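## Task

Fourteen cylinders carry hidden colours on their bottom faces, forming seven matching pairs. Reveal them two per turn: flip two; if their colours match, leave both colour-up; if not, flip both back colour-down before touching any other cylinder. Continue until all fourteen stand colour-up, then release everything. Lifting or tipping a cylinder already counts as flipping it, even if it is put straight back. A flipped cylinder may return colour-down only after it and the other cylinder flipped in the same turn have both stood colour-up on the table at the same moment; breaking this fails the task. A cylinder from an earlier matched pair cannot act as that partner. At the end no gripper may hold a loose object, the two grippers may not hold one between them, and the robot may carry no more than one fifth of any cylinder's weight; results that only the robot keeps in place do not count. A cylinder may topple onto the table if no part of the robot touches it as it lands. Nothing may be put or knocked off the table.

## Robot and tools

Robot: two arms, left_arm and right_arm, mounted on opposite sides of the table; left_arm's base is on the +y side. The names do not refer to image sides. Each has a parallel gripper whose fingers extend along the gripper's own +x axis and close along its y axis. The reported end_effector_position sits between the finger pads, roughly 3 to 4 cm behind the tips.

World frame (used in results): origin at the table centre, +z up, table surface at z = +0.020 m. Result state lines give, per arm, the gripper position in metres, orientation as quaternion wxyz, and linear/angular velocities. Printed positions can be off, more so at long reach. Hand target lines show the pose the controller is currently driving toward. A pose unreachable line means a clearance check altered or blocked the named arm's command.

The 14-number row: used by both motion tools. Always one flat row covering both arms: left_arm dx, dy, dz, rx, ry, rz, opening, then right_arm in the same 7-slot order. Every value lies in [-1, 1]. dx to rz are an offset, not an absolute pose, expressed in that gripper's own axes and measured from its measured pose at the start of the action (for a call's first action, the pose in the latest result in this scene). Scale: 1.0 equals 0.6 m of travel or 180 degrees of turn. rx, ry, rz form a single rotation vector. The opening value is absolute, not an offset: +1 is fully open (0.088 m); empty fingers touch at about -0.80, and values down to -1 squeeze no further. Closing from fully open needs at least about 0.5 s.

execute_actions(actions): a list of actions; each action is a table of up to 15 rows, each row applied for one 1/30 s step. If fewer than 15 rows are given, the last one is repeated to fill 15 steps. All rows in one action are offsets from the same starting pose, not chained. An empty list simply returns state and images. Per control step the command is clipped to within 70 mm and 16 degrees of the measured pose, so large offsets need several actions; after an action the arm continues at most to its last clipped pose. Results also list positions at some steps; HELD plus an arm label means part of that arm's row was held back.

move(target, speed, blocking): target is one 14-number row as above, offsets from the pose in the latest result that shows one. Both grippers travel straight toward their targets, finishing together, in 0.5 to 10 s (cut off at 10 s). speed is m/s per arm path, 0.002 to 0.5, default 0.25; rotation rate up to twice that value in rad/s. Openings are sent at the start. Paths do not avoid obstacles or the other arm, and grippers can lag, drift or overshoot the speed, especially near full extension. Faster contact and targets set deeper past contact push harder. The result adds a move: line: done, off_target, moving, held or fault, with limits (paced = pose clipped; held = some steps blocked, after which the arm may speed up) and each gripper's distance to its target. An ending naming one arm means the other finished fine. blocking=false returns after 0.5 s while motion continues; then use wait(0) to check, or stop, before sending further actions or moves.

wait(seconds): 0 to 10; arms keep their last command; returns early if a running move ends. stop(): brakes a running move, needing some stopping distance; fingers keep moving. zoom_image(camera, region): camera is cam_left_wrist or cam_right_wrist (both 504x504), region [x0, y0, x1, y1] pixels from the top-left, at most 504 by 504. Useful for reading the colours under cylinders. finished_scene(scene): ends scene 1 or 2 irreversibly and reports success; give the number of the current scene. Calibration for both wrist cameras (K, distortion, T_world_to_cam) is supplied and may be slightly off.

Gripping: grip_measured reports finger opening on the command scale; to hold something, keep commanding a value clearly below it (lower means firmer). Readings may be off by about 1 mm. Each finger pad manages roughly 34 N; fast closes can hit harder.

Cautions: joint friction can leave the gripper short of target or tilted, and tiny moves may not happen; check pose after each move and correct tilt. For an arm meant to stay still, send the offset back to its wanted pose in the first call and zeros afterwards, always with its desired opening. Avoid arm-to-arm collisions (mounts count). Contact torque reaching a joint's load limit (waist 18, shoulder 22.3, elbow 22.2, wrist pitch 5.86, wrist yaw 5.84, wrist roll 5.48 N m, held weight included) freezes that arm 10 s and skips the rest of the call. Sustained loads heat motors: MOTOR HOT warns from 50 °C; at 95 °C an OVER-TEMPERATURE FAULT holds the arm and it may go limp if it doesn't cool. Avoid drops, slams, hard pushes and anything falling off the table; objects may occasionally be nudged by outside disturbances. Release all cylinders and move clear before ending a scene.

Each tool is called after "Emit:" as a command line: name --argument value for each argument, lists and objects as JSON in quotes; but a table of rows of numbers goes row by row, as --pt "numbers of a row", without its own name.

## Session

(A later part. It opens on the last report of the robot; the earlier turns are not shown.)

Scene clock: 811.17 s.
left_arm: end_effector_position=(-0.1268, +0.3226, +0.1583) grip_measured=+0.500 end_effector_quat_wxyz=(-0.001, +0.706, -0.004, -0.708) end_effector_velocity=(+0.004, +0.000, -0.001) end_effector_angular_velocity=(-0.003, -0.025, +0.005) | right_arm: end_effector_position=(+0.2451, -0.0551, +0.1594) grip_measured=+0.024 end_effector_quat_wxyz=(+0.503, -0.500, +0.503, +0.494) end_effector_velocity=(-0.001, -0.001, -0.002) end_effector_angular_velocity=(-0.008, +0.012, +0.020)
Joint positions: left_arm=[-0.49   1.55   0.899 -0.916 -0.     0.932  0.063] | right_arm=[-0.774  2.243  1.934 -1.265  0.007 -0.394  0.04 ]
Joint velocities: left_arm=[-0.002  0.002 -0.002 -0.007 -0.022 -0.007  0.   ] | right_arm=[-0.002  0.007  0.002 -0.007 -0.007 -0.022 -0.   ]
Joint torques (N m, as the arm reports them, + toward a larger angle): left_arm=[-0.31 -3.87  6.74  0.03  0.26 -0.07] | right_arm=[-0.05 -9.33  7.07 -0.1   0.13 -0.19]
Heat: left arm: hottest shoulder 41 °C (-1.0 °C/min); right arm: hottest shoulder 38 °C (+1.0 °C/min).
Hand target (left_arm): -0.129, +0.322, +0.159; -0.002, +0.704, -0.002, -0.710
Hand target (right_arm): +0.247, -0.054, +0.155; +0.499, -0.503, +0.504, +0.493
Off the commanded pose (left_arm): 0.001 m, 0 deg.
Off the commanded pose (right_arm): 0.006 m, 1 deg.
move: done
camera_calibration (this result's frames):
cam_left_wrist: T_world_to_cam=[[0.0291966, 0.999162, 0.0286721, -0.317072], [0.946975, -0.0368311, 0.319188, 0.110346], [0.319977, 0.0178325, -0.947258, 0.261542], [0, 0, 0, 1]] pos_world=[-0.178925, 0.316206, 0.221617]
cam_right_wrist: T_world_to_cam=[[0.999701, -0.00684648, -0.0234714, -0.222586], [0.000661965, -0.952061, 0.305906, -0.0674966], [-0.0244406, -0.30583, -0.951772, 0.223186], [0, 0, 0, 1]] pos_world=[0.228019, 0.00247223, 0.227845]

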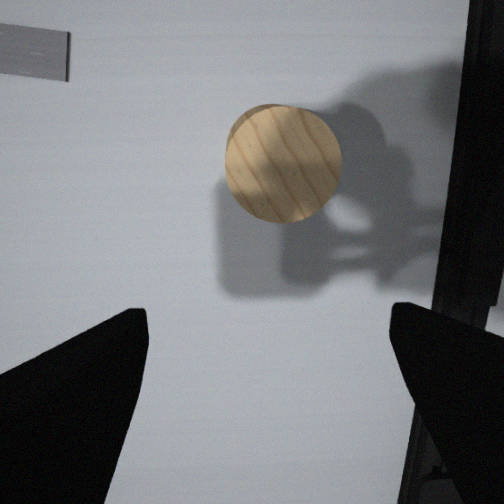

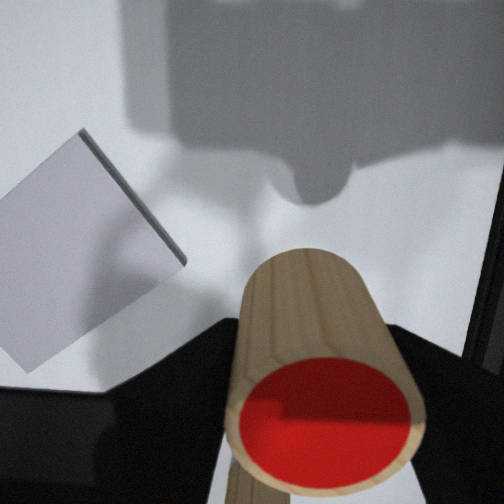

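Emit:
move --target '[0,-0.017,0.06,0,0,0,0.5,0.148,-0.002,0,0,0,0,-0.3]' --speed 0.08

Emit:
execute_actions --actions '[[[0,0,0,0,0,0,0.5,0,0,0,0,0,0,0.35]]]'

Scene clock: 814.03 s.
left_arm: end_effector_position=(-0.1601, +0.3346, +0.1574) grip_measured=+0.500 end_effector_quat_wxyz=(-0.003, +0.707, -0.003, -0.707) end_effector_velocity=(+0.005, +0.001, +0.001) end_effector_angular_velocity=(-0.003, -0.028, +0.020) | right_arm: end_effector_position=(+0.2474, -0.0512, +0.0825) grip_measured=+0.024 end_effector_quat_wxyz=(+0.512, -0.496, +0.495, +0.497) end_effector_velocity=(+0.000, +0.001, +0.000) end_effector_angular_velocity=(+0.010, +0.004, +0.005)
Joint positions: left_arm=[-0.621  1.602  0.948 -0.916 -0.     0.802  0.063] | right_arm=[-0.776  2.305  1.727 -0.97   0.008 -0.394  0.04 ]
Joint velocities: left_arm=[-0.002 -0.002  0.002 -0.022 -0.022 -0.022 -0.   ] | right_arm=[-0.002 -0.002 -0.002  0.007 -0.007 -0.007 -0.   ]
Joint torques (N m, as the arm reports them, + toward a larger angle): left_arm=[-0.27 -4.21  6.67  0.21  0.04 -0.09] | right_arm=[-0.23 -9.27  3.67  0.67 -0.03 -0.1 ]
Heat: left arm: hottest shoulder 41 °C (-2.0 °C/min); right arm: hottest shoulder 38 °C (+1.0 °C/min).
Hand target (left_arm): -0.163, +0.333, +0.158; -0.002, +0.706, -0.004, -0.708
Hand target (right_arm): +0.247, -0.056, +0.071; +0.503, -0.500, +0.503, +0.494
Off the commanded pose (left_arm): 0.003 m, 0 deg.
Off the commanded pose (right_arm): 0.013 m, 1 deg.
move: off_target (right_arm)
camera_calibration (this result's frames):
cam_left_wrist: T_world_to_cam=[[0.0306711, 0.999025, 0.0317467, -0.328321], [0.946376, -0.0392451, 0.320675, 0.143144], [0.321608, 0.0202089, -0.946657, 0.270556], [0, 0, 0, 1]] pos_world=[-0.212412, 0.328151, 0.220645]
cam_right_wrist: T_world_to_cam=[[0.999886, -0.00756228, -0.0130332, -0.227602], [-0.003561, -0.959034, 0.283268, -0.0376914], [-0.0146414, -0.283189, -0.958952, 0.150589], [0, 0, 0, 1]] pos_world=[0.229647, 0.0047768, 0.152119]

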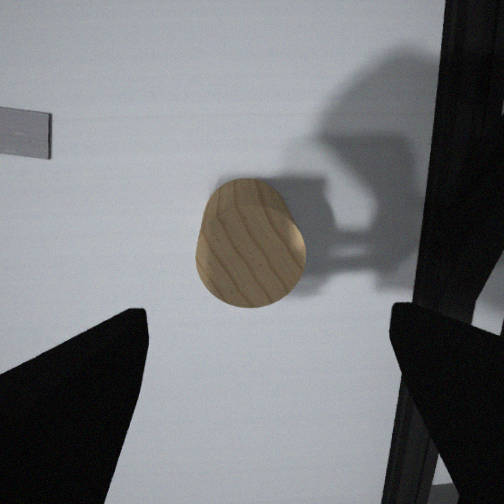

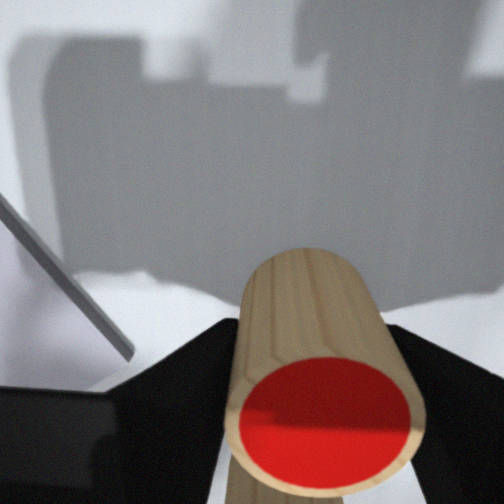

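Scene clock: 814.53 s.
left_arm: end_effector_position=(-0.1601, +0.3346, +0.1574) grip_measured=+0.500 end_effector_quat_wxyz=(-0.003, +0.707, -0.003, -0.707) end_effector_velocity=(+0.004, +0.005, +0.000) end_effector_angular_velocity=(+0.011, -0.021, -0.015) | right_arm: end_effector_position=(+0.2475, -0.0509, +0.0825) grip_measured=+0.345 end_effector_quat_wxyz=(+0.512, -0.496, +0.494, +0.497) end_effector_velocity=(+0.003, +0.002, +0.002) end_effector_angular_velocity=(+0.014, +0.002, +0.000)
Joint positions: left_arm=[-0.621  1.602  0.948 -0.916 -0.     0.802  0.063] | right_arm=[-0.776  2.305  1.727 -0.968  0.008 -0.394  0.056]
Joint velocities: left_arm=[-0.007 -0.007 -0.007 -0.022 -0.007  0.007 -0.   ] | right_arm=[-0.007 -0.002  0.002  0.007 -0.007 -0.007  0.003]
Joint torques (N m, as the arm reports them, + toward a larger angle): left_arm=[-0.11 -4.79  5.59  0.27  0.02  0.02] | right_arm=[  0.04 -11.29   5.4    0.02  -0.02  -0.02]
Heat: left arm: hottest shoulder 41 °C (-2.0 °C/min); right arm: hottest shoulder 39 °C (+2.0 °C/min).
Hand target (left_arm): -0.160, +0.335, +0.157; -0.003, +0.707, -0.003, -0.707
Hand target (right_arm): +0.247, -0.051, +0.082; +0.512, -0.496, +0.495, +0.497
Off the commanded pose (left_arm): 0.000 m, 0 deg.
Off the commanded pose (right_arm): 0.000 m, 0 deg.
Step readings (end_effector_position):
0: left_arm (-0.1601, +0.3346, +0.1574) | right_arm (+0.2474, -0.0512, +0.0825)
1: left_arm (-0.1601, +0.3346, +0.1574) | right_arm (+0.2474, -0.0512, +0.0825)
2: left_arm (-0.1601, +0.3346, +0.1574) | right_arm (+0.2474, -0.0512, +0.0825)
4: left_arm (-0.1601, +0.3346, +0.1574) | right_arm (+0.2475, -0.0510, +0.0825)
8: left_arm (-0.1601, +0.3346, +0.1574) | right_arm (+0.2475, -0.0509, +0.0825)
15: end_effector_position above
camera_calibration (this result's frames):
cam_left_wrist: T_world_to_cam=[[0.0306711, 0.999025, 0.0317467, -0.328321], [0.946376, -0.0392451, 0.320675, 0.143144], [0.321608, 0.0202089, -0.946657, 0.270556], [0, 0, 0, 1]] pos_world=[-0.212412, 0.328151, 0.220645]
cam_right_wrist: T_world_to_cam=[[0.999894, -0.00754443, -0.0124395, -0.227781], [-0.00373178, -0.95943, 0.281922, -0.0372669], [-0.0140618, -0.281845, -0.959357, 0.150644], [0, 0, 0, 1]] pos_world=[0.229736, 0.00498481, 0.152194]

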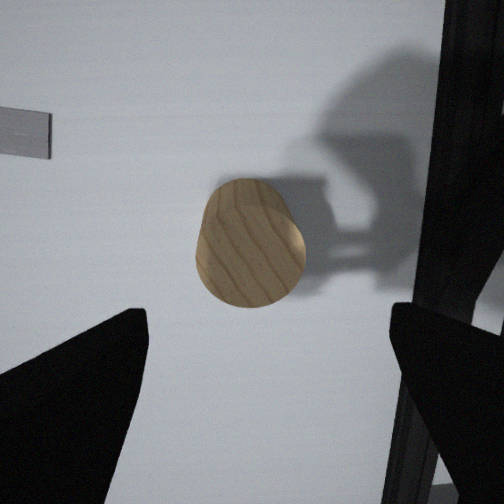

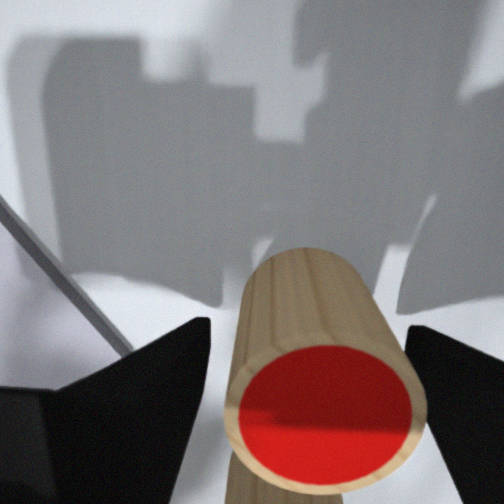

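Emit:
move --target '[0.152,0.002,0.001,0,0,0,0.5,-0.13,0,0,0,0,0,0.35]' --speed 0.08

Emit:
execute_actions --actions '[[[0,0,0,0,0,0,-0.3,0,0,0,0,0,0,0.35]],[[0,0,0,0,0,0,-0.3,0,0,0,0,0,0,0.35]]]'

Emit:
move --target '[-0.13,0,0,0,0,0,-0.3,0,0,0,0,0,0,0.35]' --speed 0.15

Scene clock: 820.70 s.
left_arm: end_effector_position=(-0.1620, +0.3324, +0.0692) grip_measured=+0.500 end_effector_quat_wxyz=(-0.000, +0.705, -0.005, -0.709) end_effector_velocity=(+0.001, -0.002, -0.003) end_effector_angular_velocity=(-0.020, -0.010, +0.020) | right_arm: end_effector_position=(+0.2458, -0.0549, +0.1530) grip_measured=+0.350 end_effector_quat_wxyz=(+0.506, -0.499, +0.501, +0.495) end_effector_velocity=(+0.001, -0.003, +0.002) end_effector_angular_velocity=(+0.001, +0.008, -0.015)
Joint positions: left_arm=[-0.619  1.82   0.777 -0.518 -0.     0.802  0.063] | right_arm=[-0.776  2.239  1.903 -1.23   0.008 -0.394  0.056]
Joint velocities: left_arm=[-0.002  0.007 -0.007  0.022 -0.022 -0.022  0.   ] | right_arm=[-0.007 -0.007 -0.002 -0.007 -0.007  0.007 -0.   ]
Joint torques (N m, as the arm reports them, + toward a larger angle): left_arm=[ 0.23 -4.45  3.98  0.49  0.05  0.12] | right_arm=[  0.16 -12.25   7.18  -0.11  -0.03   0.02]
Heat: left arm: hottest shoulder 40 °C (-3.0 °C/min); right arm: hottest shoulder 41 °C (+5.0 °C/min).
Hand target (left_arm): -0.160, +0.333, +0.066; -0.003, +0.707, -0.003, -0.707
Hand target (right_arm): +0.246, -0.052, +0.160; +0.512, -0.496, +0.494, +0.497
Off the commanded pose (left_arm): 0.003 m, 0 deg.
Off the commanded pose (right_arm): 0.008 m, 1 deg.
move: done
camera_calibration (this result's frames):
cam_left_wrist: T_world_to_cam=[[0.0296964, 0.999231, 0.0255898, -0.322994], [0.94829, -0.0362578, 0.315327, 0.172747], [0.316012, 0.0149025, -0.948638, 0.18868], [0, 0, 0, 1]] pos_world=[-0.213848, 0.326197, 0.132783]
cam_right_wrist: T_world_to_cam=[[0.999766, -0.00784129, -0.0201546, -0.224006], [-0.00144832, -0.954136, 0.29937, -0.0639392], [-0.0215777, -0.299271, -0.953924, 0.217158], [0, 0, 0, 1]] pos_world=[0.228546, 0.00222576, 0.221779]

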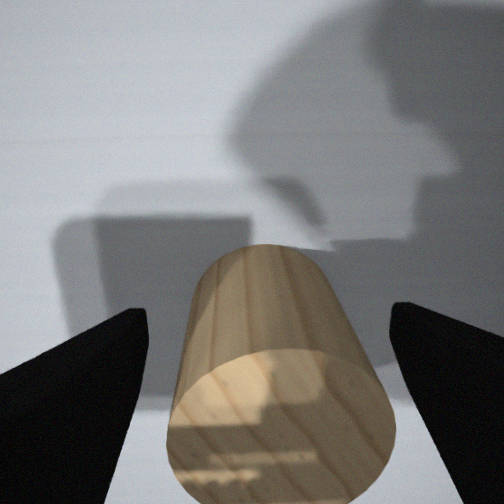

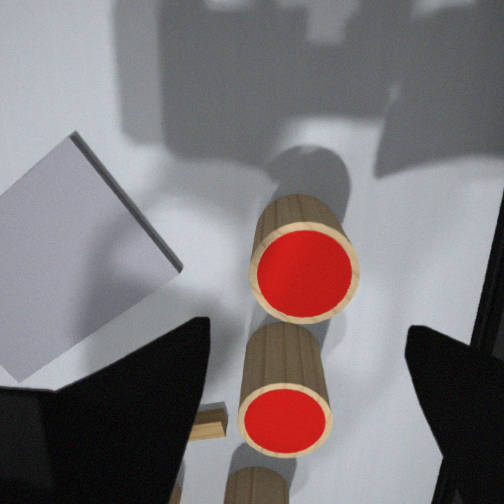

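Scene clock: 821.70 s.
left_arm: end_effector_position=(-0.1618, +0.3323, +0.0691) grip_measured=+0.033 end_effector_quat_wxyz=(-0.000, +0.705, -0.005, -0.709) end_effector_velocity=(+0.004, +0.001, +0.001) end_effector_angular_velocity=(+0.007, -0.017, +0.024) | right_arm: end_effector_position=(+0.2458, -0.0549, +0.1530) grip_measured=+0.350 end_effector_quat_wxyz=(+0.506, -0.499, +0.501, +0.495) end_effector_velocity=(-0.004, -0.004, +0.000) end_effector_angular_velocity=(-0.012, +0.029, +0.020)
Joint positions: left_arm=[-0.619  1.821  0.777 -0.518 -0.001  0.802  0.041] | right_arm=[-0.776  2.239  1.903 -1.23   0.008 -0.394  0.056]
Joint velocities: left_arm=[ 0.002 -0.002  0.002 -0.022 -0.007 -0.022 -0.   ] | right_arm=[-0.002 -0.002 -0.002 -0.022 -0.022 -0.022 -0.   ]
Joint torques (N m, as the arm reports them, + toward a larger angle): left_arm=[ 0.05 -5.29  4.31  0.24  0.04 -0.04] | right_arm=[  0.06 -11.19   5.68   0.08  -0.02  -0.02]
Heat: left arm: hottest shoulder 40 °C (-3.0 °C/min); right arm: hottest shoulder 41 °C (+5.0 °C/min).
Hand target (left_arm): -0.162, +0.332, +0.069; -0.000, +0.705, -0.005, -0.709
Hand target (right_arm): +0.246, -0.055, +0.153; +0.506, -0.499, +0.501, +0.495
Off the commanded pose (left_arm): 0.000 m, 0 deg.
Off the commanded pose (right_arm): 0.000 m, 0 deg.
Step readings (end_effector_position; steps 1 to 15: 1st action; 16 to 30: 2nd action):
0: left_arm (-0.1620, +0.3324, +0.0692) | right_arm (+0.2458, -0.0549, +0.1530)
1: left_arm (-0.1619, +0.3324, +0.0691) | right_arm (+0.2458, -0.0549, +0.1530)
2: left_arm (-0.1619, +0.3324, +0.0691) | right_arm (+0.2458, -0.0549, +0.1530)
4: left_arm (-0.1618, +0.3323, +0.0691) | right_arm (+0.2458, -0.0549, +0.1530)
8: left_arm (-0.1618, +0.3323, +0.0691) | right_arm (+0.2458, -0.0549, +0.1530)
15: left_arm (-0.1618, +0.3323, +0.0691) | right_arm (+0.2458, -0.0549, +0.1530)
16: left_arm (-0.1618, +0.3323, +0.0691) | right_arm (+0.2458, -0.0549, +0.1530)
17: left_arm (-0.1618, +0.3323, +0.0691) | right_arm (+0.2458, -0.0549, +0.1530)
19: left_arm (-0.1618, +0.3323, +0.0691) | right_arm (+0.2458, -0.0549, +0.1530)
23: left_arm (-0.1618, +0.3323, +0.0691) | right_arm (+0.2458, -0.0549, +0.1530)
30: end_effector_position above
camera_calibration (this result's frames):
cam_left_wrist: T_world_to_cam=[[0.0296689, 0.999238, 0.0253518, -0.322944], [0.948034, -0.0361685, 0.316106, 0.172536], [0.316782, 0.0146558, -0.948385, 0.188744], [0, 0, 0, 1]] pos_world=[-0.213779, 0.326172, 0.13265]
cam_right_wrist: T_world_to_cam=[[0.999766, -0.00784129, -0.0201546, -0.224006], [-0.00144832, -0.954136, 0.29937, -0.0639392], [-0.0215777, -0.299271, -0.953924, 0.217158], [0, 0, 0, 1]] pos_world=[0.228546, 0.00222576, 0.221779]

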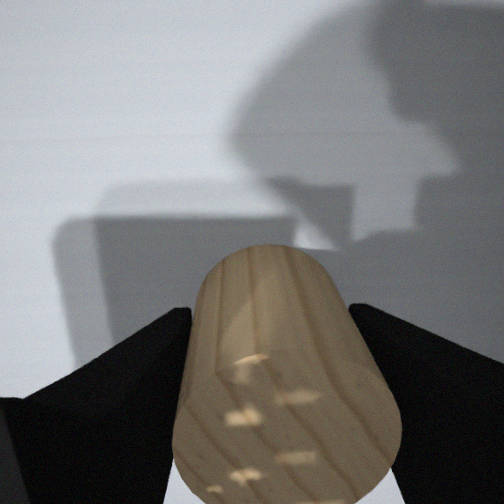

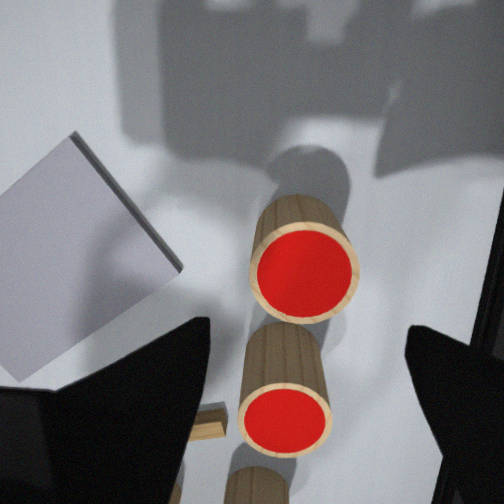

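Scene clock: 822.70 s.
left_arm: end_effector_position=(-0.1591, +0.3351, +0.1415) grip_measured=+0.034 end_effector_quat_wxyz=(-0.005, +0.710, -0.000, -0.704) end_effector_velocity=(+0.005, +0.004, +0.002) end_effector_angular_velocity=(+0.014, -0.024, +0.019) | right_arm: end_effector_position=(+0.2458, -0.0549, +0.1530) grip_measured=+0.350 end_effector_quat_wxyz=(+0.506, -0.499, +0.501, +0.495) end_effector_velocity=(-0.004, -0.004, +0.002) end_effector_angular_velocity=(-0.013, +0.013, +0.010)
Joint positions: left_arm=[-0.619  1.635  0.913 -0.859 -0.001  0.802  0.041] | right_arm=[-0.776  2.239  1.903 -1.23   0.008 -0.394  0.056]
Joint velocities: left_arm=[-0.002 -0.007  0.002 -0.037 -0.007 -0.022 -0.   ] | right_arm=[ 0.002 -0.007 -0.002 -0.022 -0.007 -0.007 -0.   ]
Joint torques (N m, as the arm reports them, + toward a larger angle): left_arm=[-0.17 -6.06  6.55 -0.01  0.04 -0.05] | right_arm=[  0.05 -11.18   5.67   0.08  -0.01  -0.01]
Heat: left arm: hottest shoulder 40 °C (-3.0 °C/min); right arm: hottest shoulder 41 °C (+5.0 °C/min).
Hand target (left_arm): -0.162, +0.333, +0.147; -0.000, +0.705, -0.005, -0.709
Hand target (right_arm): +0.246, -0.055, +0.153; +0.506, -0.499, +0.501, +0.495
Off the commanded pose (left_arm): 0.006 m, 1 deg.
Off the commanded pose (right_arm): 0.000 m, 0 deg.
move: done
camera_calibration (this result's frames):
cam_left_wrist: T_world_to_cam=[[0.0292471, 0.998809, 0.0390615, -0.329529], [0.943816, -0.0404636, 0.327984, 0.146208], [0.329174, 0.0272743, -0.943875, 0.253654], [0, 0, 0, 1]] pos_world=[-0.211852, 0.328134, 0.204336]
cam_right_wrist: T_world_to_cam=[[0.999766, -0.00784129, -0.0201546, -0.224006], [-0.00144832, -0.954136, 0.29937, -0.0639392], [-0.0215777, -0.299271, -0.953924, 0.217158], [0, 0, 0, 1]] pos_world=[0.228546, 0.00222576, 0.221779]

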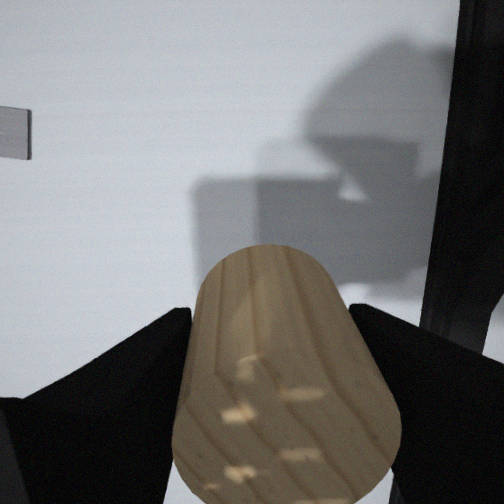

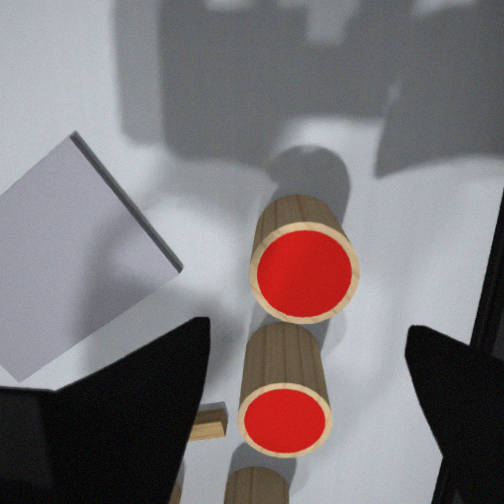

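Emit:
move --target '[-0.238,0.521,-0.29,0,0,0.505,-0.3,-0.193,0.387,-0.072,0,-0.494,0,1]' --speed 0.3

Scene clock: 827.50 s.
left_arm: end_effector_position=(+0.0091, +0.0234, +0.2844) grip_measured=+0.033 end_effector_quat_wxyz=(+0.495, +0.499, -0.508, -0.498) end_effector_velocity=(-0.002, -0.001, -0.004) end_effector_angular_velocity=(+0.012, -0.008, -0.010) | right_arm: end_effector_position=(+0.0130, -0.0960, +0.2762) grip_measured=+1.000 end_effector_quat_wxyz=(+0.709, +0.007, +0.005, +0.705) end_effector_velocity=(-0.002, -0.001, -0.002) end_effector_angular_velocity=(-0.002, -0.008, +0.010)
Joint positions: left_arm=[ 0.126  1.887  0.848  1.044 -0.019  1.585  0.041] | right_arm=[-0.088  1.352  0.371  0.984  0.285  0.017  0.088]
Joint velocities: left_arm=[-0.002  0.007  0.002 -0.007  0.007  0.007 -0.   ] | right_arm=[ 0.002  0.002 -0.007  0.007 -0.007 -0.007  0.   ]
Joint torques (N m, as the arm reports them, + toward a larger angle): left_arm=[ 0.19 -6.35  7.07  2.12  0.21  0.04] | right_arm=[ 0.3  -3.61  4.11  1.93  0.07 -0.22]
Heat: left arm: hottest shoulder 40 °C (-2.0 °C/min); right arm: hottest shoulder 42 °C (+6.0 °C/min).
Hand target (left_arm): +0.009, +0.021, +0.287; +0.496, +0.496, -0.512, -0.496
Hand target (right_arm): +0.013, -0.098, +0.268; +0.709, -0.004, +0.008, +0.705
Off the commanded pose (left_arm): 0.004 m, 0 deg.
Off the commanded pose (right_arm): 0.010 m, 2 deg.
move: off_target (right_arm)
camera_calibration (this result's frames):
cam_left_wrist: T_world_to_cam=[[0.0357991, 0.0268312, -0.998999, 0.28926], [0.949874, 0.309751, 0.0423581, 0.00097149], [0.310578, -0.950439, -0.0143974, 0.100307], [0, 0, 0, 1]] pos_world=[-0.0424313, 0.087274, 0.290374]
cam_right_wrist: T_world_to_cam=[[0.999624, 0.0245691, -0.0121664, 0.0118597], [-0.00429713, -0.297874, -0.954595, 0.269025], [-0.0270777, 0.954289, -0.297657, 0.256551], [0, 0, 0, 1]] pos_world=[-0.00375239, -0.16498, 0.333318]

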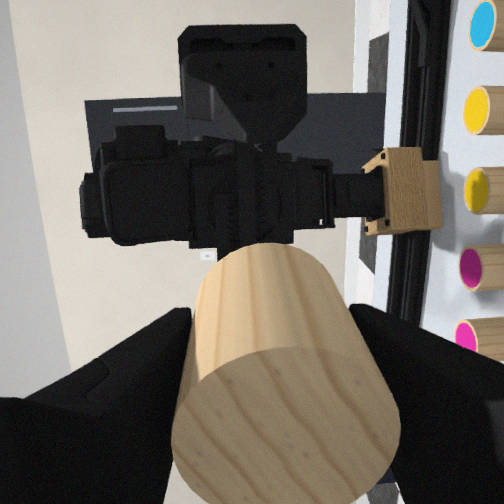

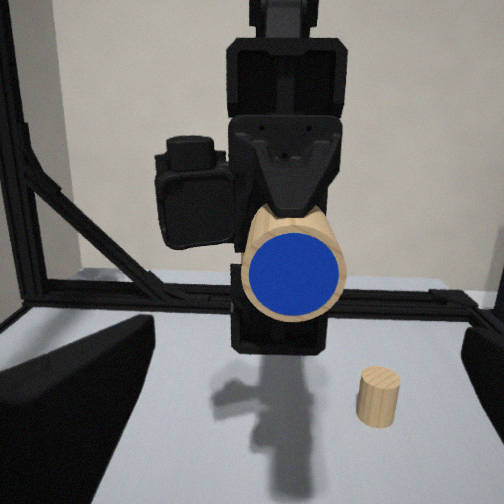

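Emit:
move --target '[0,0,0,0,0,0,-0.3,0.133,0.002,0.007,-0.006,0.001,0.002,1]' --speed 0.1

Emit:
execute_actions --actions '[[[0,0,0,0,0,0,-0.3,0,0,0,0,0,0,-0.3]],[[0,0,0,0,0,0,-0.3,0,0,0,0,0,0,-0.3]],[[0,0,0,0,0,0,1,0,0,0,0,0,0,-0.3]]]'

Emit:
move --target '[-0.1,0,0,0,0,0,1,-0.1,0,0,0,0,0,-0.3]' --speed 0.2

Emit:
move --target '[-0.18,-0.209,-0.198,0,0,-0.498,0.5,-0.028,0.054,-0.213,0,0.506,0,-0.3]' --speed 0.3

Scene clock: 832.10 s.
left_arm: end_effector_position=(+0.0092, +0.0232, +0.2844) grip_measured=+0.033 end_effector_quat_wxyz=(+0.495, +0.499, -0.508, -0.498) end_effector_velocity=(+0.004, +0.001, -0.001) end_effector_angular_velocity=(+0.007, +0.007, +0.034) | right_arm: end_effector_position=(+0.0121, -0.0198, +0.2817) grip_measured=+1.000 end_effector_quat_wxyz=(+0.707, +0.003, +0.001, +0.707) end_effector_velocity=(-0.000, +0.002, +0.003) end_effector_angular_velocity=(+0.012, -0.019, +0.005)
Joint positions: left_arm=[ 0.126  1.888  0.849  1.045 -0.019  1.585  0.041] | right_arm=[-0.161  1.636  0.652  0.986  0.207  0.004  0.088]
Joint velocities: left_arm=[-0.002 -0.002 -0.002 -0.007 -0.037 -0.007 -0.   ] | right_arm=[-0.002  0.002  0.007  0.007 -0.007 -0.022  0.   ]
Joint torques (N m, as the arm reports them, + toward a larger angle): left_arm=[-0.07 -7.12  5.88  1.68 -0.04 -0.06] | right_arm=[-0.3  -5.65  7.35  1.54 -0.09 -0.18]
Heat: left arm: hottest shoulder 40 °C (-1.0 °C/min); right arm: hottest shoulder 41 °C (+5.1 °C/min).
Hand target (left_arm): +0.009, +0.023, +0.285; +0.495, +0.499, -0.508, -0.498
Hand target (right_arm): +0.012, -0.016, +0.281; +0.707, -0.001, -0.001, +0.708
Off the commanded pose (left_arm): 0.000 m, 0 deg.
Off the commanded pose (right_arm): 0.004 m, 0 deg.
move: done
camera_calibration (this result's frames):
cam_left_wrist: T_world_to_cam=[[0.0361585, 0.0260647, -0.999006, 0.289284], [0.949858, 0.309786, 0.0424621, 0.000890694], [0.310585, -0.950449, -0.0135564, 0.0998193], [0, 0, 0, 1]] pos_world=[-0.0423084, 0.0870571, 0.290312]
cam_right_wrist: T_world_to_cam=[[0.999554, 0.0298757, 0.000171434, 0.00752701], [0.0090551, -0.297479, -0.954686, 0.296818], [-0.0284709, 0.954261, -0.297616, 0.185413], [0, 0, 0, 1]] pos_world=[-0.00493248, -0.0888605, 0.338548]

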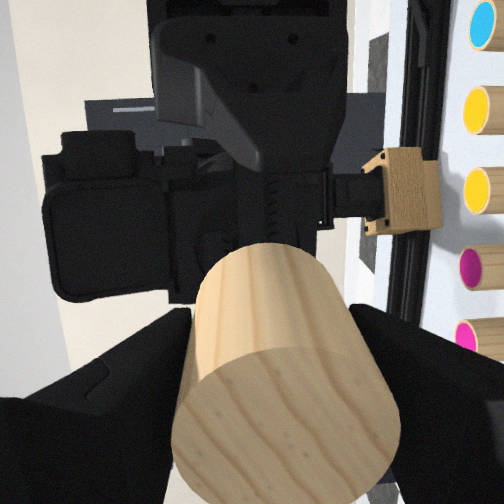

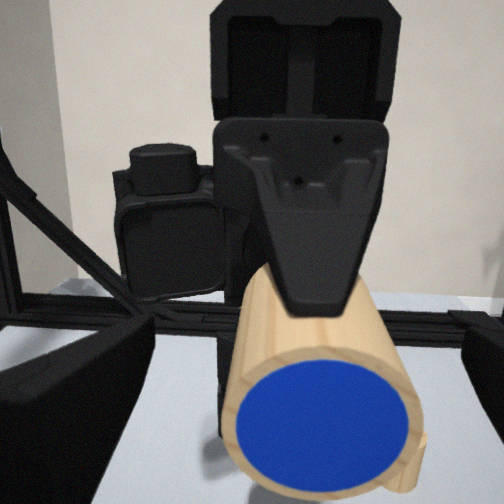

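Scene clock: 833.60 s.
left_arm: end_effector_position=(+0.0093, +0.0231, +0.2842) grip_measured=+1.000 end_effector_quat_wxyz=(+0.495, +0.499, -0.508, -0.498) end_effector_velocity=(-0.000, +0.001, -0.001) end_effector_angular_velocity=(+0.007, +0.007, +0.005) | right_arm: end_effector_position=(+0.0119, -0.0198, +0.2815) grip_measured=+0.027 end_effector_quat_wxyz=(+0.707, +0.003, +0.001, +0.708) end_effector_velocity=(+0.000, -0.000, -0.005) end_effector_angular_velocity=(-0.022, +0.003, +0.005)
Joint positions: left_arm=[ 0.126  1.888  0.849  1.045 -0.019  1.585  0.088] | right_arm=[-0.16   1.636  0.652  0.986  0.207  0.005  0.04 ]
Joint velocities: left_arm=[-0.002 -0.002 -0.002 -0.007 -0.007 -0.007  0.   ] | right_arm=[-0.002 -0.002 -0.002 -0.022 -0.007  0.007 -0.   ]
Joint torques (N m, as the arm reports them, + toward a larger angle): left_arm=[-0.06 -7.04  5.85  1.76  0.03 -0.06] | right_arm=[ 0.04 -6.83  5.77  1.84  0.01 -0.02]
Heat: left arm: hottest shoulder 40 °C (-1.0 °C/min); right arm: hottest shoulder 41 °C (+5.0 °C/min).
Hand target (left_arm): +0.009, +0.023, +0.284; +0.495, +0.499, -0.508, -0.498
Hand target (right_arm): +0.012, -0.020, +0.282; +0.707, +0.003, +0.001, +0.708
Off the commanded pose (left_arm): 0.000 m, 0 deg.
Off the commanded pose (right_arm): 0.000 m, 0 deg.
Step readings (end_effector_position; steps 1 to 15: 1st action; 16 to 30: 2nd action; 31 to 45: 3rd action):
0: left_arm (+0.0092, +0.0232, +0.2844) | right_arm (+0.0121, -0.0198, +0.2817)
1: left_arm (+0.0092, +0.0232, +0.2844) | right_arm (+0.0121, -0.0197, +0.2815)
2: left_arm (+0.0092, +0.0232, +0.2844) | right_arm (+0.0121, -0.0197, +0.2815)
4: left_arm (+0.0092, +0.0232, +0.2844) | right_arm (+0.0121, -0.0197, +0.2815)
8: left_arm (+0.0092, +0.0232, +0.2844) | right_arm (+0.0121, -0.0197, +0.2815)
15: left_arm (+0.0093, +0.0231, +0.2842) | right_arm (+0.0119, -0.0198, +0.2815)
16: left_arm (+0.0093, +0.0231, +0.2842) | right_arm (+0.0119, -0.0198, +0.2815)
17: left_arm (+0.0093, +0.0231, +0.2842) | right_arm (+0.0119, -0.0198, +0.2815)
19: left_arm (+0.0093, +0.0231, +0.2842) | right_arm (+0.0119, -0.0198, +0.2815)
23: left_arm (+0.0093, +0.0231, +0.2842) | right_arm (+0.0119, -0.0198, +0.2815)
30: left_arm (+0.0093, +0.0231, +0.2842) | right_arm (+0.0119, -0.0198, +0.2815)
31: left_arm (+0.0093, +0.0231, +0.2842) | right_arm (+0.0119, -0.0198, +0.2815)
32: left_arm (+0.0093, +0.0231, +0.2842) | right_arm (+0.0119, -0.0198, +0.2815)
34: left_arm (+0.0093, +0.0231, +0.2842) | right_arm (+0.0119, -0.0198, +0.2815)
38: left_arm (+0.0093, +0.0231, +0.2842) | right_arm (+0.0119, -0.0198, +0.2815)
45: end_effector_position above
camera_calibration (this result's frames):
cam_left_wrist: T_world_to_cam=[[0.0361581, 0.0264595, -0.998996, 0.289089], [0.949739, 0.310132, 0.0425895, 0.000810219], [0.310947, -0.950325, -0.0139158, 0.0998687], [0, 0, 0, 1]] pos_world=[-0.0422763, 0.0870074, 0.290154]
cam_right_wrist: T_world_to_cam=[[0.99953, 0.0306394, -0.000141384, 0.00786061], [0.00899455, -0.297828, -0.954577, 0.296634], [-0.0292898, 0.954128, -0.297964, 0.185453], [0, 0, 0, 1]] pos_world=[-0.00509314, -0.0888404, 0.33842]

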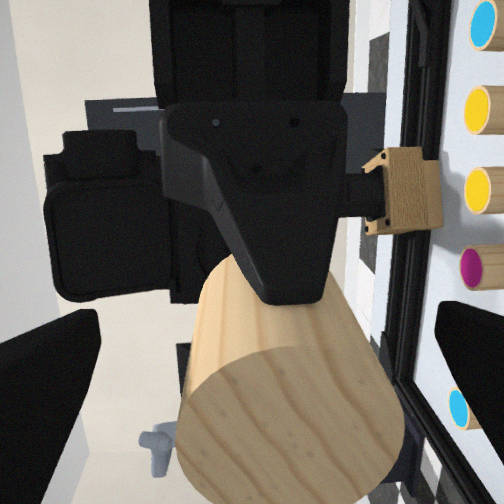

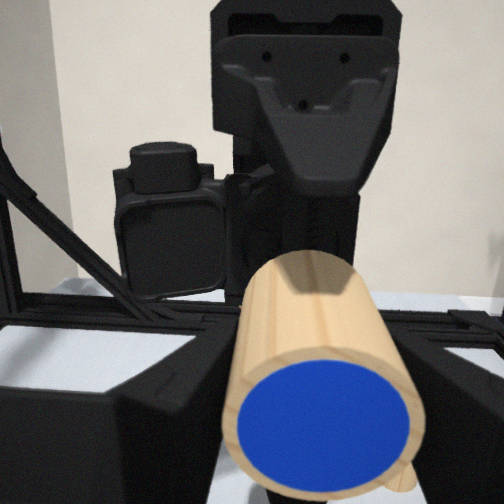

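Scene clock: 834.50 s.
left_arm: end_effector_position=(+0.0099, +0.0809, +0.2808) grip_measured=+1.000 end_effector_quat_wxyz=(+0.492, +0.501, -0.506, -0.501) end_effector_velocity=(+0.002, +0.003, -0.004) end_effector_angular_velocity=(+0.022, +0.007, +0.020) | right_arm: end_effector_position=(+0.0120, -0.0764, +0.2832) grip_measured=+0.026 end_effector_quat_wxyz=(+0.707, +0.005, -0.000, +0.708) end_effector_velocity=(+0.000, -0.002, -0.000) end_effector_angular_velocity=(-0.002, -0.023, +0.005)
Joint positions: left_arm=[ 0.123  1.715  0.605  1.106 -0.019  1.585  0.088] | right_arm=[-0.111  1.415  0.449  0.972  0.256  0.005  0.04 ]
Joint velocities: left_arm=[-0.002 -0.012 -0.012 -0.022 -0.022 -0.007  0.   ] | right_arm=[-0.002 -0.012 -0.007 -0.007 -0.007 -0.022 -0.   ]
Joint torques (N m, as the arm reports them, + toward a larger angle): left_arm=[-0.28 -6.8   5.    2.02 -0.16 -0.02] | right_arm=[ 0.48 -6.33  4.27  1.75  0.11  0.  ]
Heat: left arm: hottest shoulder 40 °C (-1.0 °C/min); right arm: hottest shoulder 41 °C (+4.0 °C/min).
Hand target (left_arm): +0.010, +0.083, +0.284; +0.495, +0.499, -0.508, -0.498
Hand target (right_arm): +0.012, -0.080, +0.281; +0.707, +0.003, +0.001, +0.707
Off the commanded pose (left_arm): 0.004 m, 1 deg.
Off the commanded pose (right_arm): 0.004 m, 0 deg.
move: done
camera_calibration (this result's frames):
cam_left_wrist: T_world_to_cam=[[0.036536, 0.0355026, -0.998701, 0.283324], [0.95055, 0.307191, 0.0456947, -0.0181873], [0.308414, -0.950985, -0.0225235, 0.157022], [0, 0, 0, 1]] pos_world=[-0.0414915, 0.144854, 0.287324]
cam_right_wrist: T_world_to_cam=[[0.99953, 0.0306426, -0.00121365, 0.00978152], [0.00785206, -0.293981, -0.955779, 0.282012], [-0.0296443, 0.95532, -0.294084, 0.238977], [0, 0, 0, 1]] pos_world=[-0.00490697, -0.145693, 0.339832]

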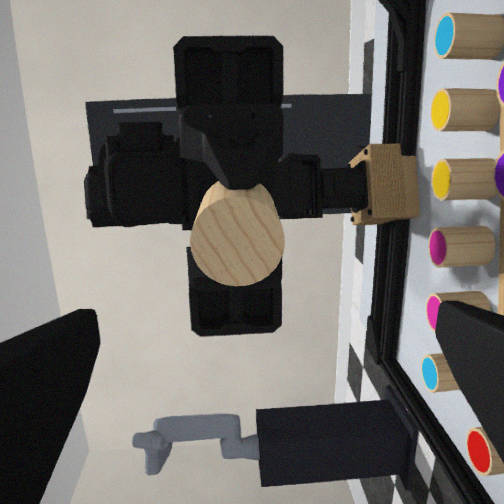

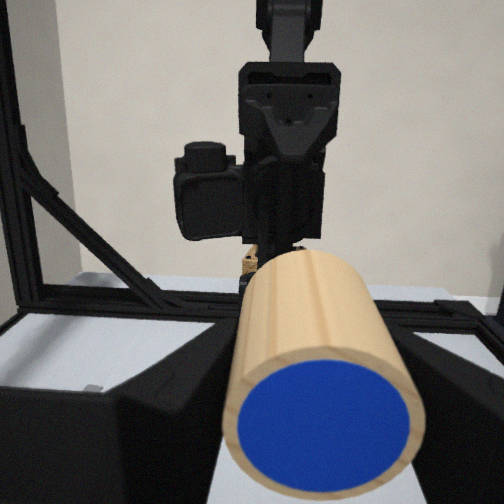

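Scene clock: 837.60 s.
left_arm: end_effector_position=(+0.1295, +0.1887, +0.1578) grip_measured=+0.500 end_effector_quat_wxyz=(+0.001, +0.710, -0.005, -0.704) end_effector_velocity=(+0.001, -0.002, +0.004) end_effector_angular_velocity=(+0.005, -0.006, +0.005) | right_arm: end_effector_position=(-0.0201, -0.0944, +0.1569) grip_measured=+0.025 end_effector_quat_wxyz=(+0.500, -0.502, +0.500, +0.498) end_effector_velocity=(-0.003, +0.003, +0.009) end_effector_angular_velocity=(+0.010, +0.010, +0.010)
Joint positions: left_arm=[ 0.47   1.912  1.324 -0.972 -0.005  1.889  0.063] | right_arm=[-0.116  1.987  1.529 -1.118  0.004  0.252  0.04 ]
Joint velocities: left_arm=[-0.002  0.002  0.022 -0.022 -0.007 -0.007 -0.   ] | right_arm=[ 0.002 -0.002  0.032 -0.022 -0.007 -0.007 -0.   ]
Joint torques (N m, as the arm reports them, + toward a larger angle): left_arm=[ 0.17 -6.12  6.71 -0.01 -0.14  0.1 ] | right_arm=[-0.22 -7.86  6.99 -0.05 -0.11  0.07]
Heat: left arm: hottest shoulder 40 °C (+0.0 °C/min); right arm: hottest shoulder 40 °C (+3.0 °C/min).
Hand target (left_arm): +0.132, +0.187, +0.157; -0.001, +0.712, -0.004, -0.702
Hand target (right_arm): -0.020, -0.092, +0.155; +0.499, -0.502, +0.503, +0.495
Off the commanded pose (left_arm): 0.003 m, 1 deg.
Off the commanded pose (right_arm): 0.003 m, 1 deg.
move: done
camera_calibration (this result's frames):
cam_left_wrist: T_world_to_cam=[[0.0269804, 0.999369, 0.0230893, -0.189599], [0.943783, -0.0330787, 0.328907, -0.138953], [0.329463, 0.0129172, -0.94408, 0.180686], [0, 0, 0, 1]] pos_world=[0.0767279, 0.182549, 0.220663]
cam_right_wrist: T_world_to_cam=[[0.999693, 0.00500847, -0.0242495, 0.0435066], [0.0121599, -0.952407, 0.304585, -0.103549], [-0.0215699, -0.304787, -0.952176, 0.202556], [0, 0, 0, 1]] pos_world=[-0.037865, -0.0371019, 0.225464]

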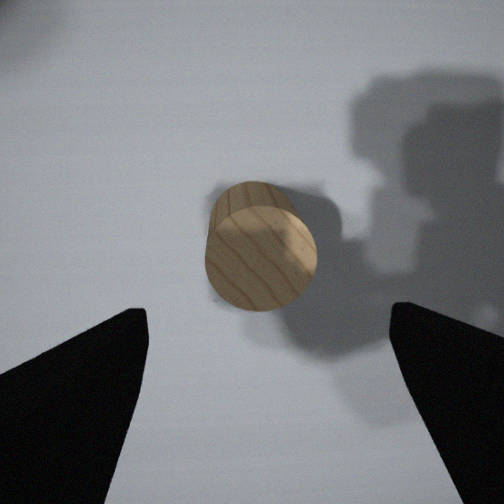

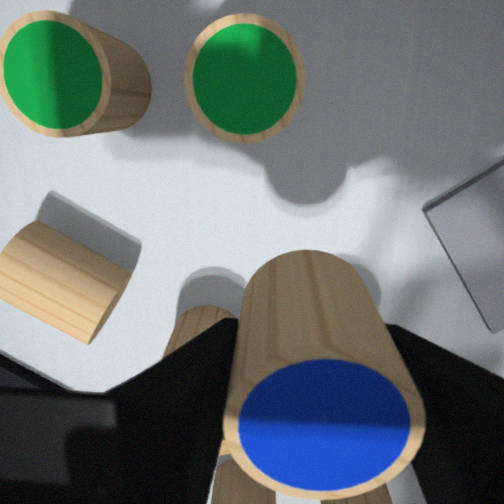

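Emit:
move --target '[0.15,-0.004,0.001,0,0,0,0.5,0.146,0,0.003,0,0,0,-0.3]' --speed 0.08

Emit:
execute_actions --actions '[[[0,0,0,0,0,0,-0.3,0,0,0,0,0,0,0.35]],[[0,0,0,0,0,0,-0.3,0,0,0,0,0,0,0.35]]]'

Emit:
move --target '[-0.13,0,0,0,0,0,-0.3,-0.13,0,0,0,0,0,0.35]' --speed 0.15

Scene clock: 841.53 s.
left_arm: end_effector_position=(+0.1299, +0.1886, +0.0715) grip_measured=+0.500 end_effector_quat_wxyz=(+0.005, +0.711, -0.008, -0.703) end_effector_velocity=(-0.000, +0.003, -0.001) end_effector_angular_velocity=(+0.018, -0.017, +0.000) | right_arm: end_effector_position=(-0.0216, -0.0893, +0.0785) grip_measured=+0.024 end_effector_quat_wxyz=(+0.504, -0.495, +0.496, +0.504) end_effector_velocity=(-0.000, -0.001, -0.001) end_effector_angular_velocity=(+0.001, +0.008, -0.010)
Joint positions: left_arm=[ 0.47   2.065  1.159 -0.644 -0.005  1.89   0.063] | right_arm=[-0.116  2.094  1.357 -0.817  0.003  0.253  0.04 ]
Joint velocities: left_arm=[-0.007  0.002 -0.002 -0.007 -0.022 -0.007 -0.   ] | right_arm=[-0.002 -0.002 -0.007  0.007 -0.007  0.007 -0.   ]
Joint torques (N m, as the arm reports them, + toward a larger angle): left_arm=[ 0.21 -6.31  4.38  0.46  0.08  0.09] | right_arm=[-0.1  -7.77  3.46  0.73  0.02 -0.06]
Heat: left arm: hottest shoulder 40 °C (+0.0 °C/min); right arm: hottest shoulder 41 °C (+4.0 °C/min).
Hand target (left_arm): +0.130, +0.191, +0.068; +0.001, +0.710, -0.005, -0.704
Hand target (right_arm): -0.020, -0.094, +0.069; +0.500, -0.502, +0.500, +0.498
Off the commanded pose (left_arm): 0.004 m, 1 deg.
Off the commanded pose (right_arm): 0.010 m, 1 deg.
move: off_target (right_arm)
camera_calibration (this result's frames):
cam_left_wrist: T_world_to_cam=[[0.0265329, 0.999541, 0.0145902, -0.186906], [0.942741, -0.029874, 0.332185, -0.111638], [0.332468, 0.00494092, -0.943101, 0.10019], [0, 0, 0, 1]] pos_world=[0.0768946, 0.18299, 0.134301]
cam_right_wrist: T_world_to_cam=[[0.999527, 0.0052005, -0.0303113, 0.0435126], [0.0136171, -0.958559, 0.284568, -0.0737009], [-0.0275753, -0.284846, -0.958176, 0.131559], [0, 0, 0, 1]] pos_world=[-0.0388606, -0.0333989, 0.148348]

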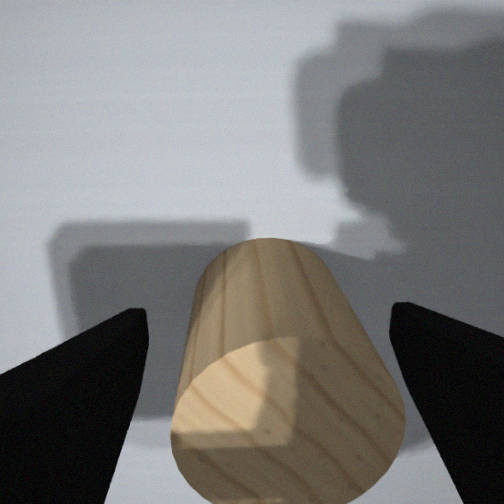

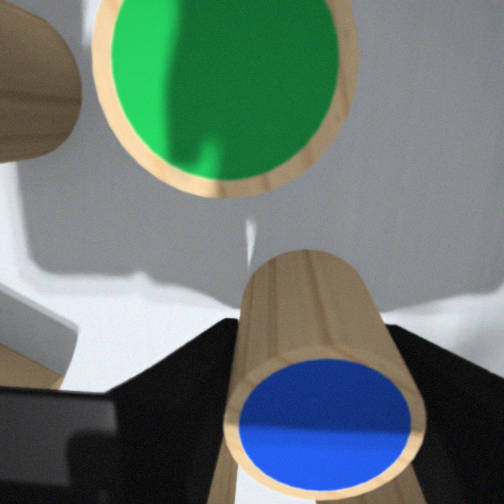

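Scene clock: 842.53 s.
left_arm: end_effector_position=(+0.1299, +0.1884, +0.0715) grip_measured=+0.034 end_effector_quat_wxyz=(+0.005, +0.711, -0.008, -0.703) end_effector_velocity=(-0.000, +0.001, -0.001) end_effector_angular_velocity=(+0.000, -0.008, -0.010) | right_arm: end_effector_position=(-0.0217, -0.0889, +0.0785) grip_measured=+0.350 end_effector_quat_wxyz=(+0.504, -0.495, +0.496, +0.505) end_effector_velocity=(+0.000, -0.002, +0.002) end_effector_angular_velocity=(-0.004, +0.006, +0.005)
Joint positions: left_arm=[ 0.47   2.065  1.159 -0.644 -0.005  1.89   0.041] | right_arm=[-0.116  2.094  1.357 -0.816  0.003  0.253  0.056]
Joint velocities: left_arm=[-0.002 -0.002 -0.007  0.007 -0.007  0.007 -0.   ] | right_arm=[-0.002 -0.007 -0.002 -0.007 -0.007 -0.007 -0.   ]
Joint torques (N m, as the arm reports them, + toward a larger angle): left_arm=[-0.16 -7.1   4.82  0.2   0.04  0.02] | right_arm=[ 0.05 -9.6   5.    0.14  0.01 -0.02]
Heat: left arm: hottest shoulder 41 °C (+1.0 °C/min); right arm: hottest shoulder 41 °C (+5.0 °C/min).
Hand target (left_arm): +0.130, +0.188, +0.072; +0.005, +0.711, -0.008, -0.703
Hand target (right_arm): -0.022, -0.089, +0.078; +0.504, -0.495, +0.496, +0.505
Off the commanded pose (left_arm): 0.000 m, 0 deg.
Off the commanded pose (right_arm): 0.000 m, 0 deg.
Step readings (end_effector_position; steps 1 to 15: 1st action; 16 to 30: 2nd action):
0: left_arm (+0.1299, +0.1886, +0.0715) | right_arm (-0.0216, -0.0893, +0.0785)
1: left_arm (+0.1299, +0.1886, +0.0715) | right_arm (-0.0216, -0.0893, +0.0785)
2: left_arm (+0.1299, +0.1886, +0.0715) | right_arm (-0.0216, -0.0893, +0.0785)
4: left_arm (+0.1299, +0.1885, +0.0715) | right_arm (-0.0217, -0.0890, +0.0785)
8: left_arm (+0.1299, +0.1884, +0.0715) | right_arm (-0.0217, -0.0889, +0.0785)
15: left_arm (+0.1299, +0.1884, +0.0715) | right_arm (-0.0217, -0.0889, +0.0785)
16: left_arm (+0.1299, +0.1884, +0.0715) | right_arm (-0.0217, -0.0889, +0.0785)
17: left_arm (+0.1299, +0.1884, +0.0715) | right_arm (-0.0217, -0.0889, +0.0785)
19: left_arm (+0.1299, +0.1884, +0.0715) | right_arm (-0.0217, -0.0889, +0.0785)
23: left_arm (+0.1299, +0.1884, +0.0715) | right_arm (-0.0217, -0.0889, +0.0785)
30: end_effector_position above
camera_calibration (this result's frames):
cam_left_wrist: T_world_to_cam=[[0.0265296, 0.999552, 0.013871, -0.186699], [0.942663, -0.0296328, 0.332428, -0.111745], [0.33269, 0.00425648, -0.943027, 0.100272], [0, 0, 0, 1]] pos_world=[0.0769311, 0.182877, 0.134296]
cam_right_wrist: T_world_to_cam=[[0.999515, 0.00524557, -0.0306844, 0.0436272], [0.0137252, -0.958978, 0.283146, -0.0733157], [-0.0279404, -0.28343, -0.958586, 0.131804], [0, 0, 0, 1]] pos_world=[-0.0389171, -0.0331798, 0.148443]

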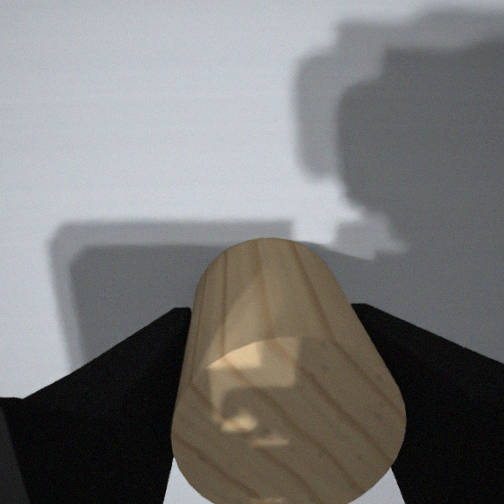

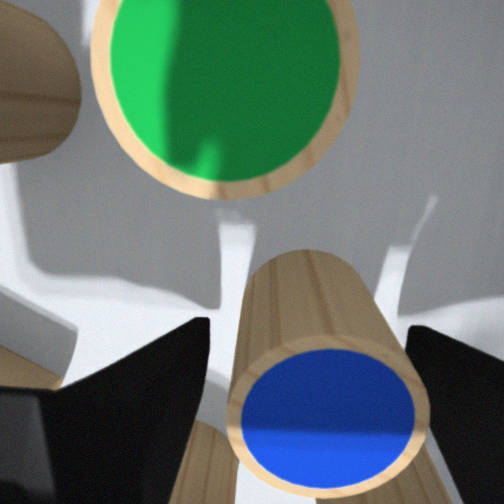

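Scene clock: 843.50 s.
left_arm: end_effector_position=(+0.1285, +0.1929, +0.1427) grip_measured=+0.034 end_effector_quat_wxyz=(-0.002, +0.709, -0.002, -0.705) end_effector_velocity=(-0.002, +0.002, +0.002) end_effector_angular_velocity=(+0.014, -0.003, -0.015) | right_arm: end_effector_position=(-0.0207, -0.0928, +0.1509) grip_measured=+0.350 end_effector_quat_wxyz=(+0.501, -0.500, +0.499, +0.500) end_effector_velocity=(-0.001, +0.003, +0.005) end_effector_angular_velocity=(+0.010, +0.010, +0.005)
Joint positions: left_arm=[ 0.47   1.925  1.277 -0.922 -0.005  1.89   0.041] | right_arm=[-0.116  1.992  1.512 -1.088  0.003  0.253  0.056]
Joint velocities: left_arm=[-0.007 -0.002  0.007 -0.022 -0.007  0.007 -0.   ] | right_arm=[-0.002 -0.002  0.017 -0.007 -0.007 -0.007 -0.   ]
Joint torques (N m, as the arm reports them, + toward a larger angle): left_arm=[-0.37 -8.25  6.59 -0.07  0.04 -0.06] | right_arm=[  0.07 -10.2    6.84  -0.03   0.01   0.  ]
Heat: left arm: hottest shoulder 41 °C (+1.0 °C/min); right arm: hottest shoulder 41 °C (+5.1 °C/min).
Hand target (left_arm): +0.129, +0.189, +0.149; +0.005, +0.711, -0.009, -0.703
Hand target (right_arm): -0.022, -0.090, +0.157; +0.504, -0.495, +0.496, +0.505
Off the commanded pose (left_arm): 0.008 m, 1 deg.
Off the commanded pose (right_arm): 0.006 m, 1 deg.
move: done
camera_calibration (this result's frames):
cam_left_wrist: T_world_to_cam=[[0.0266678, 0.999125, 0.0322066, -0.19471], [0.944639, -0.0357272, 0.326161, -0.132054], [0.327027, 0.0217256, -0.944765, 0.165402], [0, 0, 0, 1]] pos_world=[0.0758448, 0.186228, 0.205607]
cam_right_wrist: T_world_to_cam=[[0.999628, 0.00480982, -0.0268568, 0.044258], [0.012591, -0.95458, 0.297689, -0.099337], [-0.0242052, -0.297916, -0.954285, 0.198211], [0, 0, 0, 1]] pos_world=[-0.0381931, -0.0359878, 0.21991]

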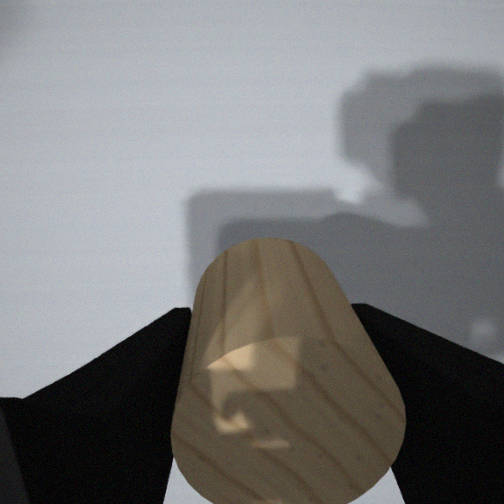

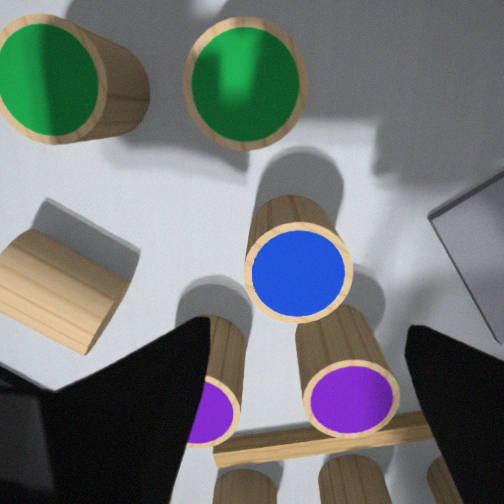

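Emit:
move --target '[-0.236,0.289,0.192,0,0,0.504,-0.3,-0.197,-0.056,-0.006,0,-0.494,0,1]' --speed 0.3

Scene clock: 848.00 s.
left_arm: end_effector_position=(+0.0111, +0.0236, +0.2807) grip_measured=+0.033 end_effector_quat_wxyz=(+0.494, +0.498, -0.506, -0.502) end_effector_velocity=(-0.000, -0.001, -0.002) end_effector_angular_velocity=(+0.007, +0.007, +0.005) | right_arm: end_effector_position=(+0.0120, -0.0956, +0.2778) grip_measured=+1.000 end_effector_quat_wxyz=(+0.705, +0.008, +0.006, +0.709) end_effector_velocity=(+0.002, -0.000, -0.004) end_effector_angular_velocity=(-0.007, -0.009, -0.000)
Joint positions: left_arm=[ 0.133  1.894  0.844  1.051 -0.007  1.58   0.041] | right_arm=[-0.092  1.346  0.375  0.974  0.27   0.018  0.088]
Joint velocities: left_arm=[-0.002  0.002  0.002 -0.007 -0.007 -0.007  0.   ] | right_arm=[-0.007  0.007 -0.007  0.007 -0.007 -0.007  0.   ]
Joint torques (N m, as the arm reports them, + toward a larger angle): left_arm=[-0.25 -6.35  7.03  2.12 -0.22 -0.09] | right_arm=[-0.12 -3.51  4.08  2.02 -0.09 -0.17]
Heat: left arm: hottest shoulder 41 °C (+0.0 °C/min); right arm: hottest shoulder 41 °C (+5.0 °C/min).
Hand target (left_arm): +0.011, +0.021, +0.283; +0.498, +0.496, -0.508, -0.499
Hand target (right_arm): +0.013, -0.097, +0.269; +0.705, -0.004, +0.008, +0.710
Off the commanded pose (left_arm): 0.005 m, 1 deg.
Off the commanded pose (right_arm): 0.009 m, 2 deg.
move: off_target (right_arm)
camera_calibration (this result's frames):
cam_left_wrist: T_world_to_cam=[[0.0311473, 0.0317008, -0.999012, 0.285375], [0.951481, 0.305182, 0.0393494, 0.000123797], [0.306128, -0.951766, -0.0206572, 0.101737], [0, 0, 0, 1]] pos_world=[-0.040151, 0.0877456, 0.28719]
cam_right_wrist: T_world_to_cam=[[0.999272, 0.0356299, -0.0136529, 0.0142605], [-0.00242049, -0.297903, -0.954593, 0.270613], [-0.0380793, 0.953931, -0.297599, 0.256704], [0, 0, 0, 1]] pos_world=[-0.00382003, -0.16477, 0.334915]

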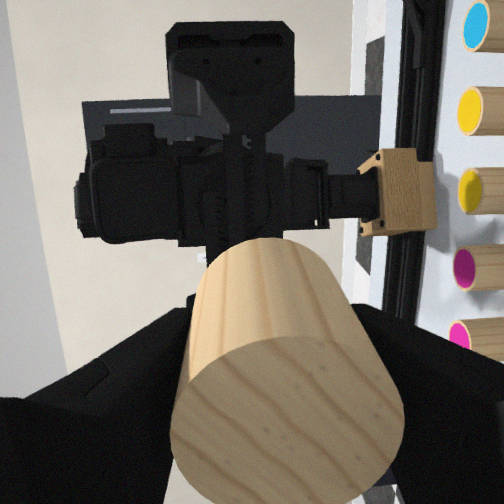

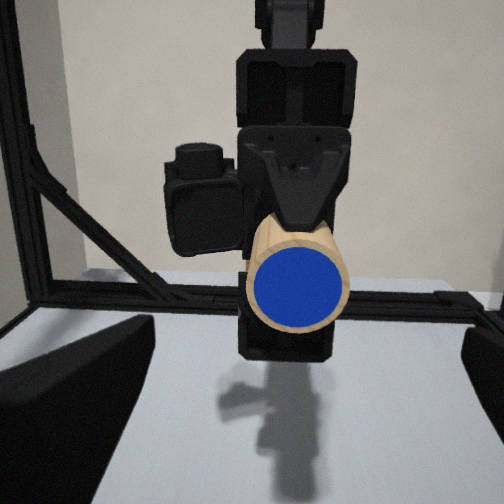

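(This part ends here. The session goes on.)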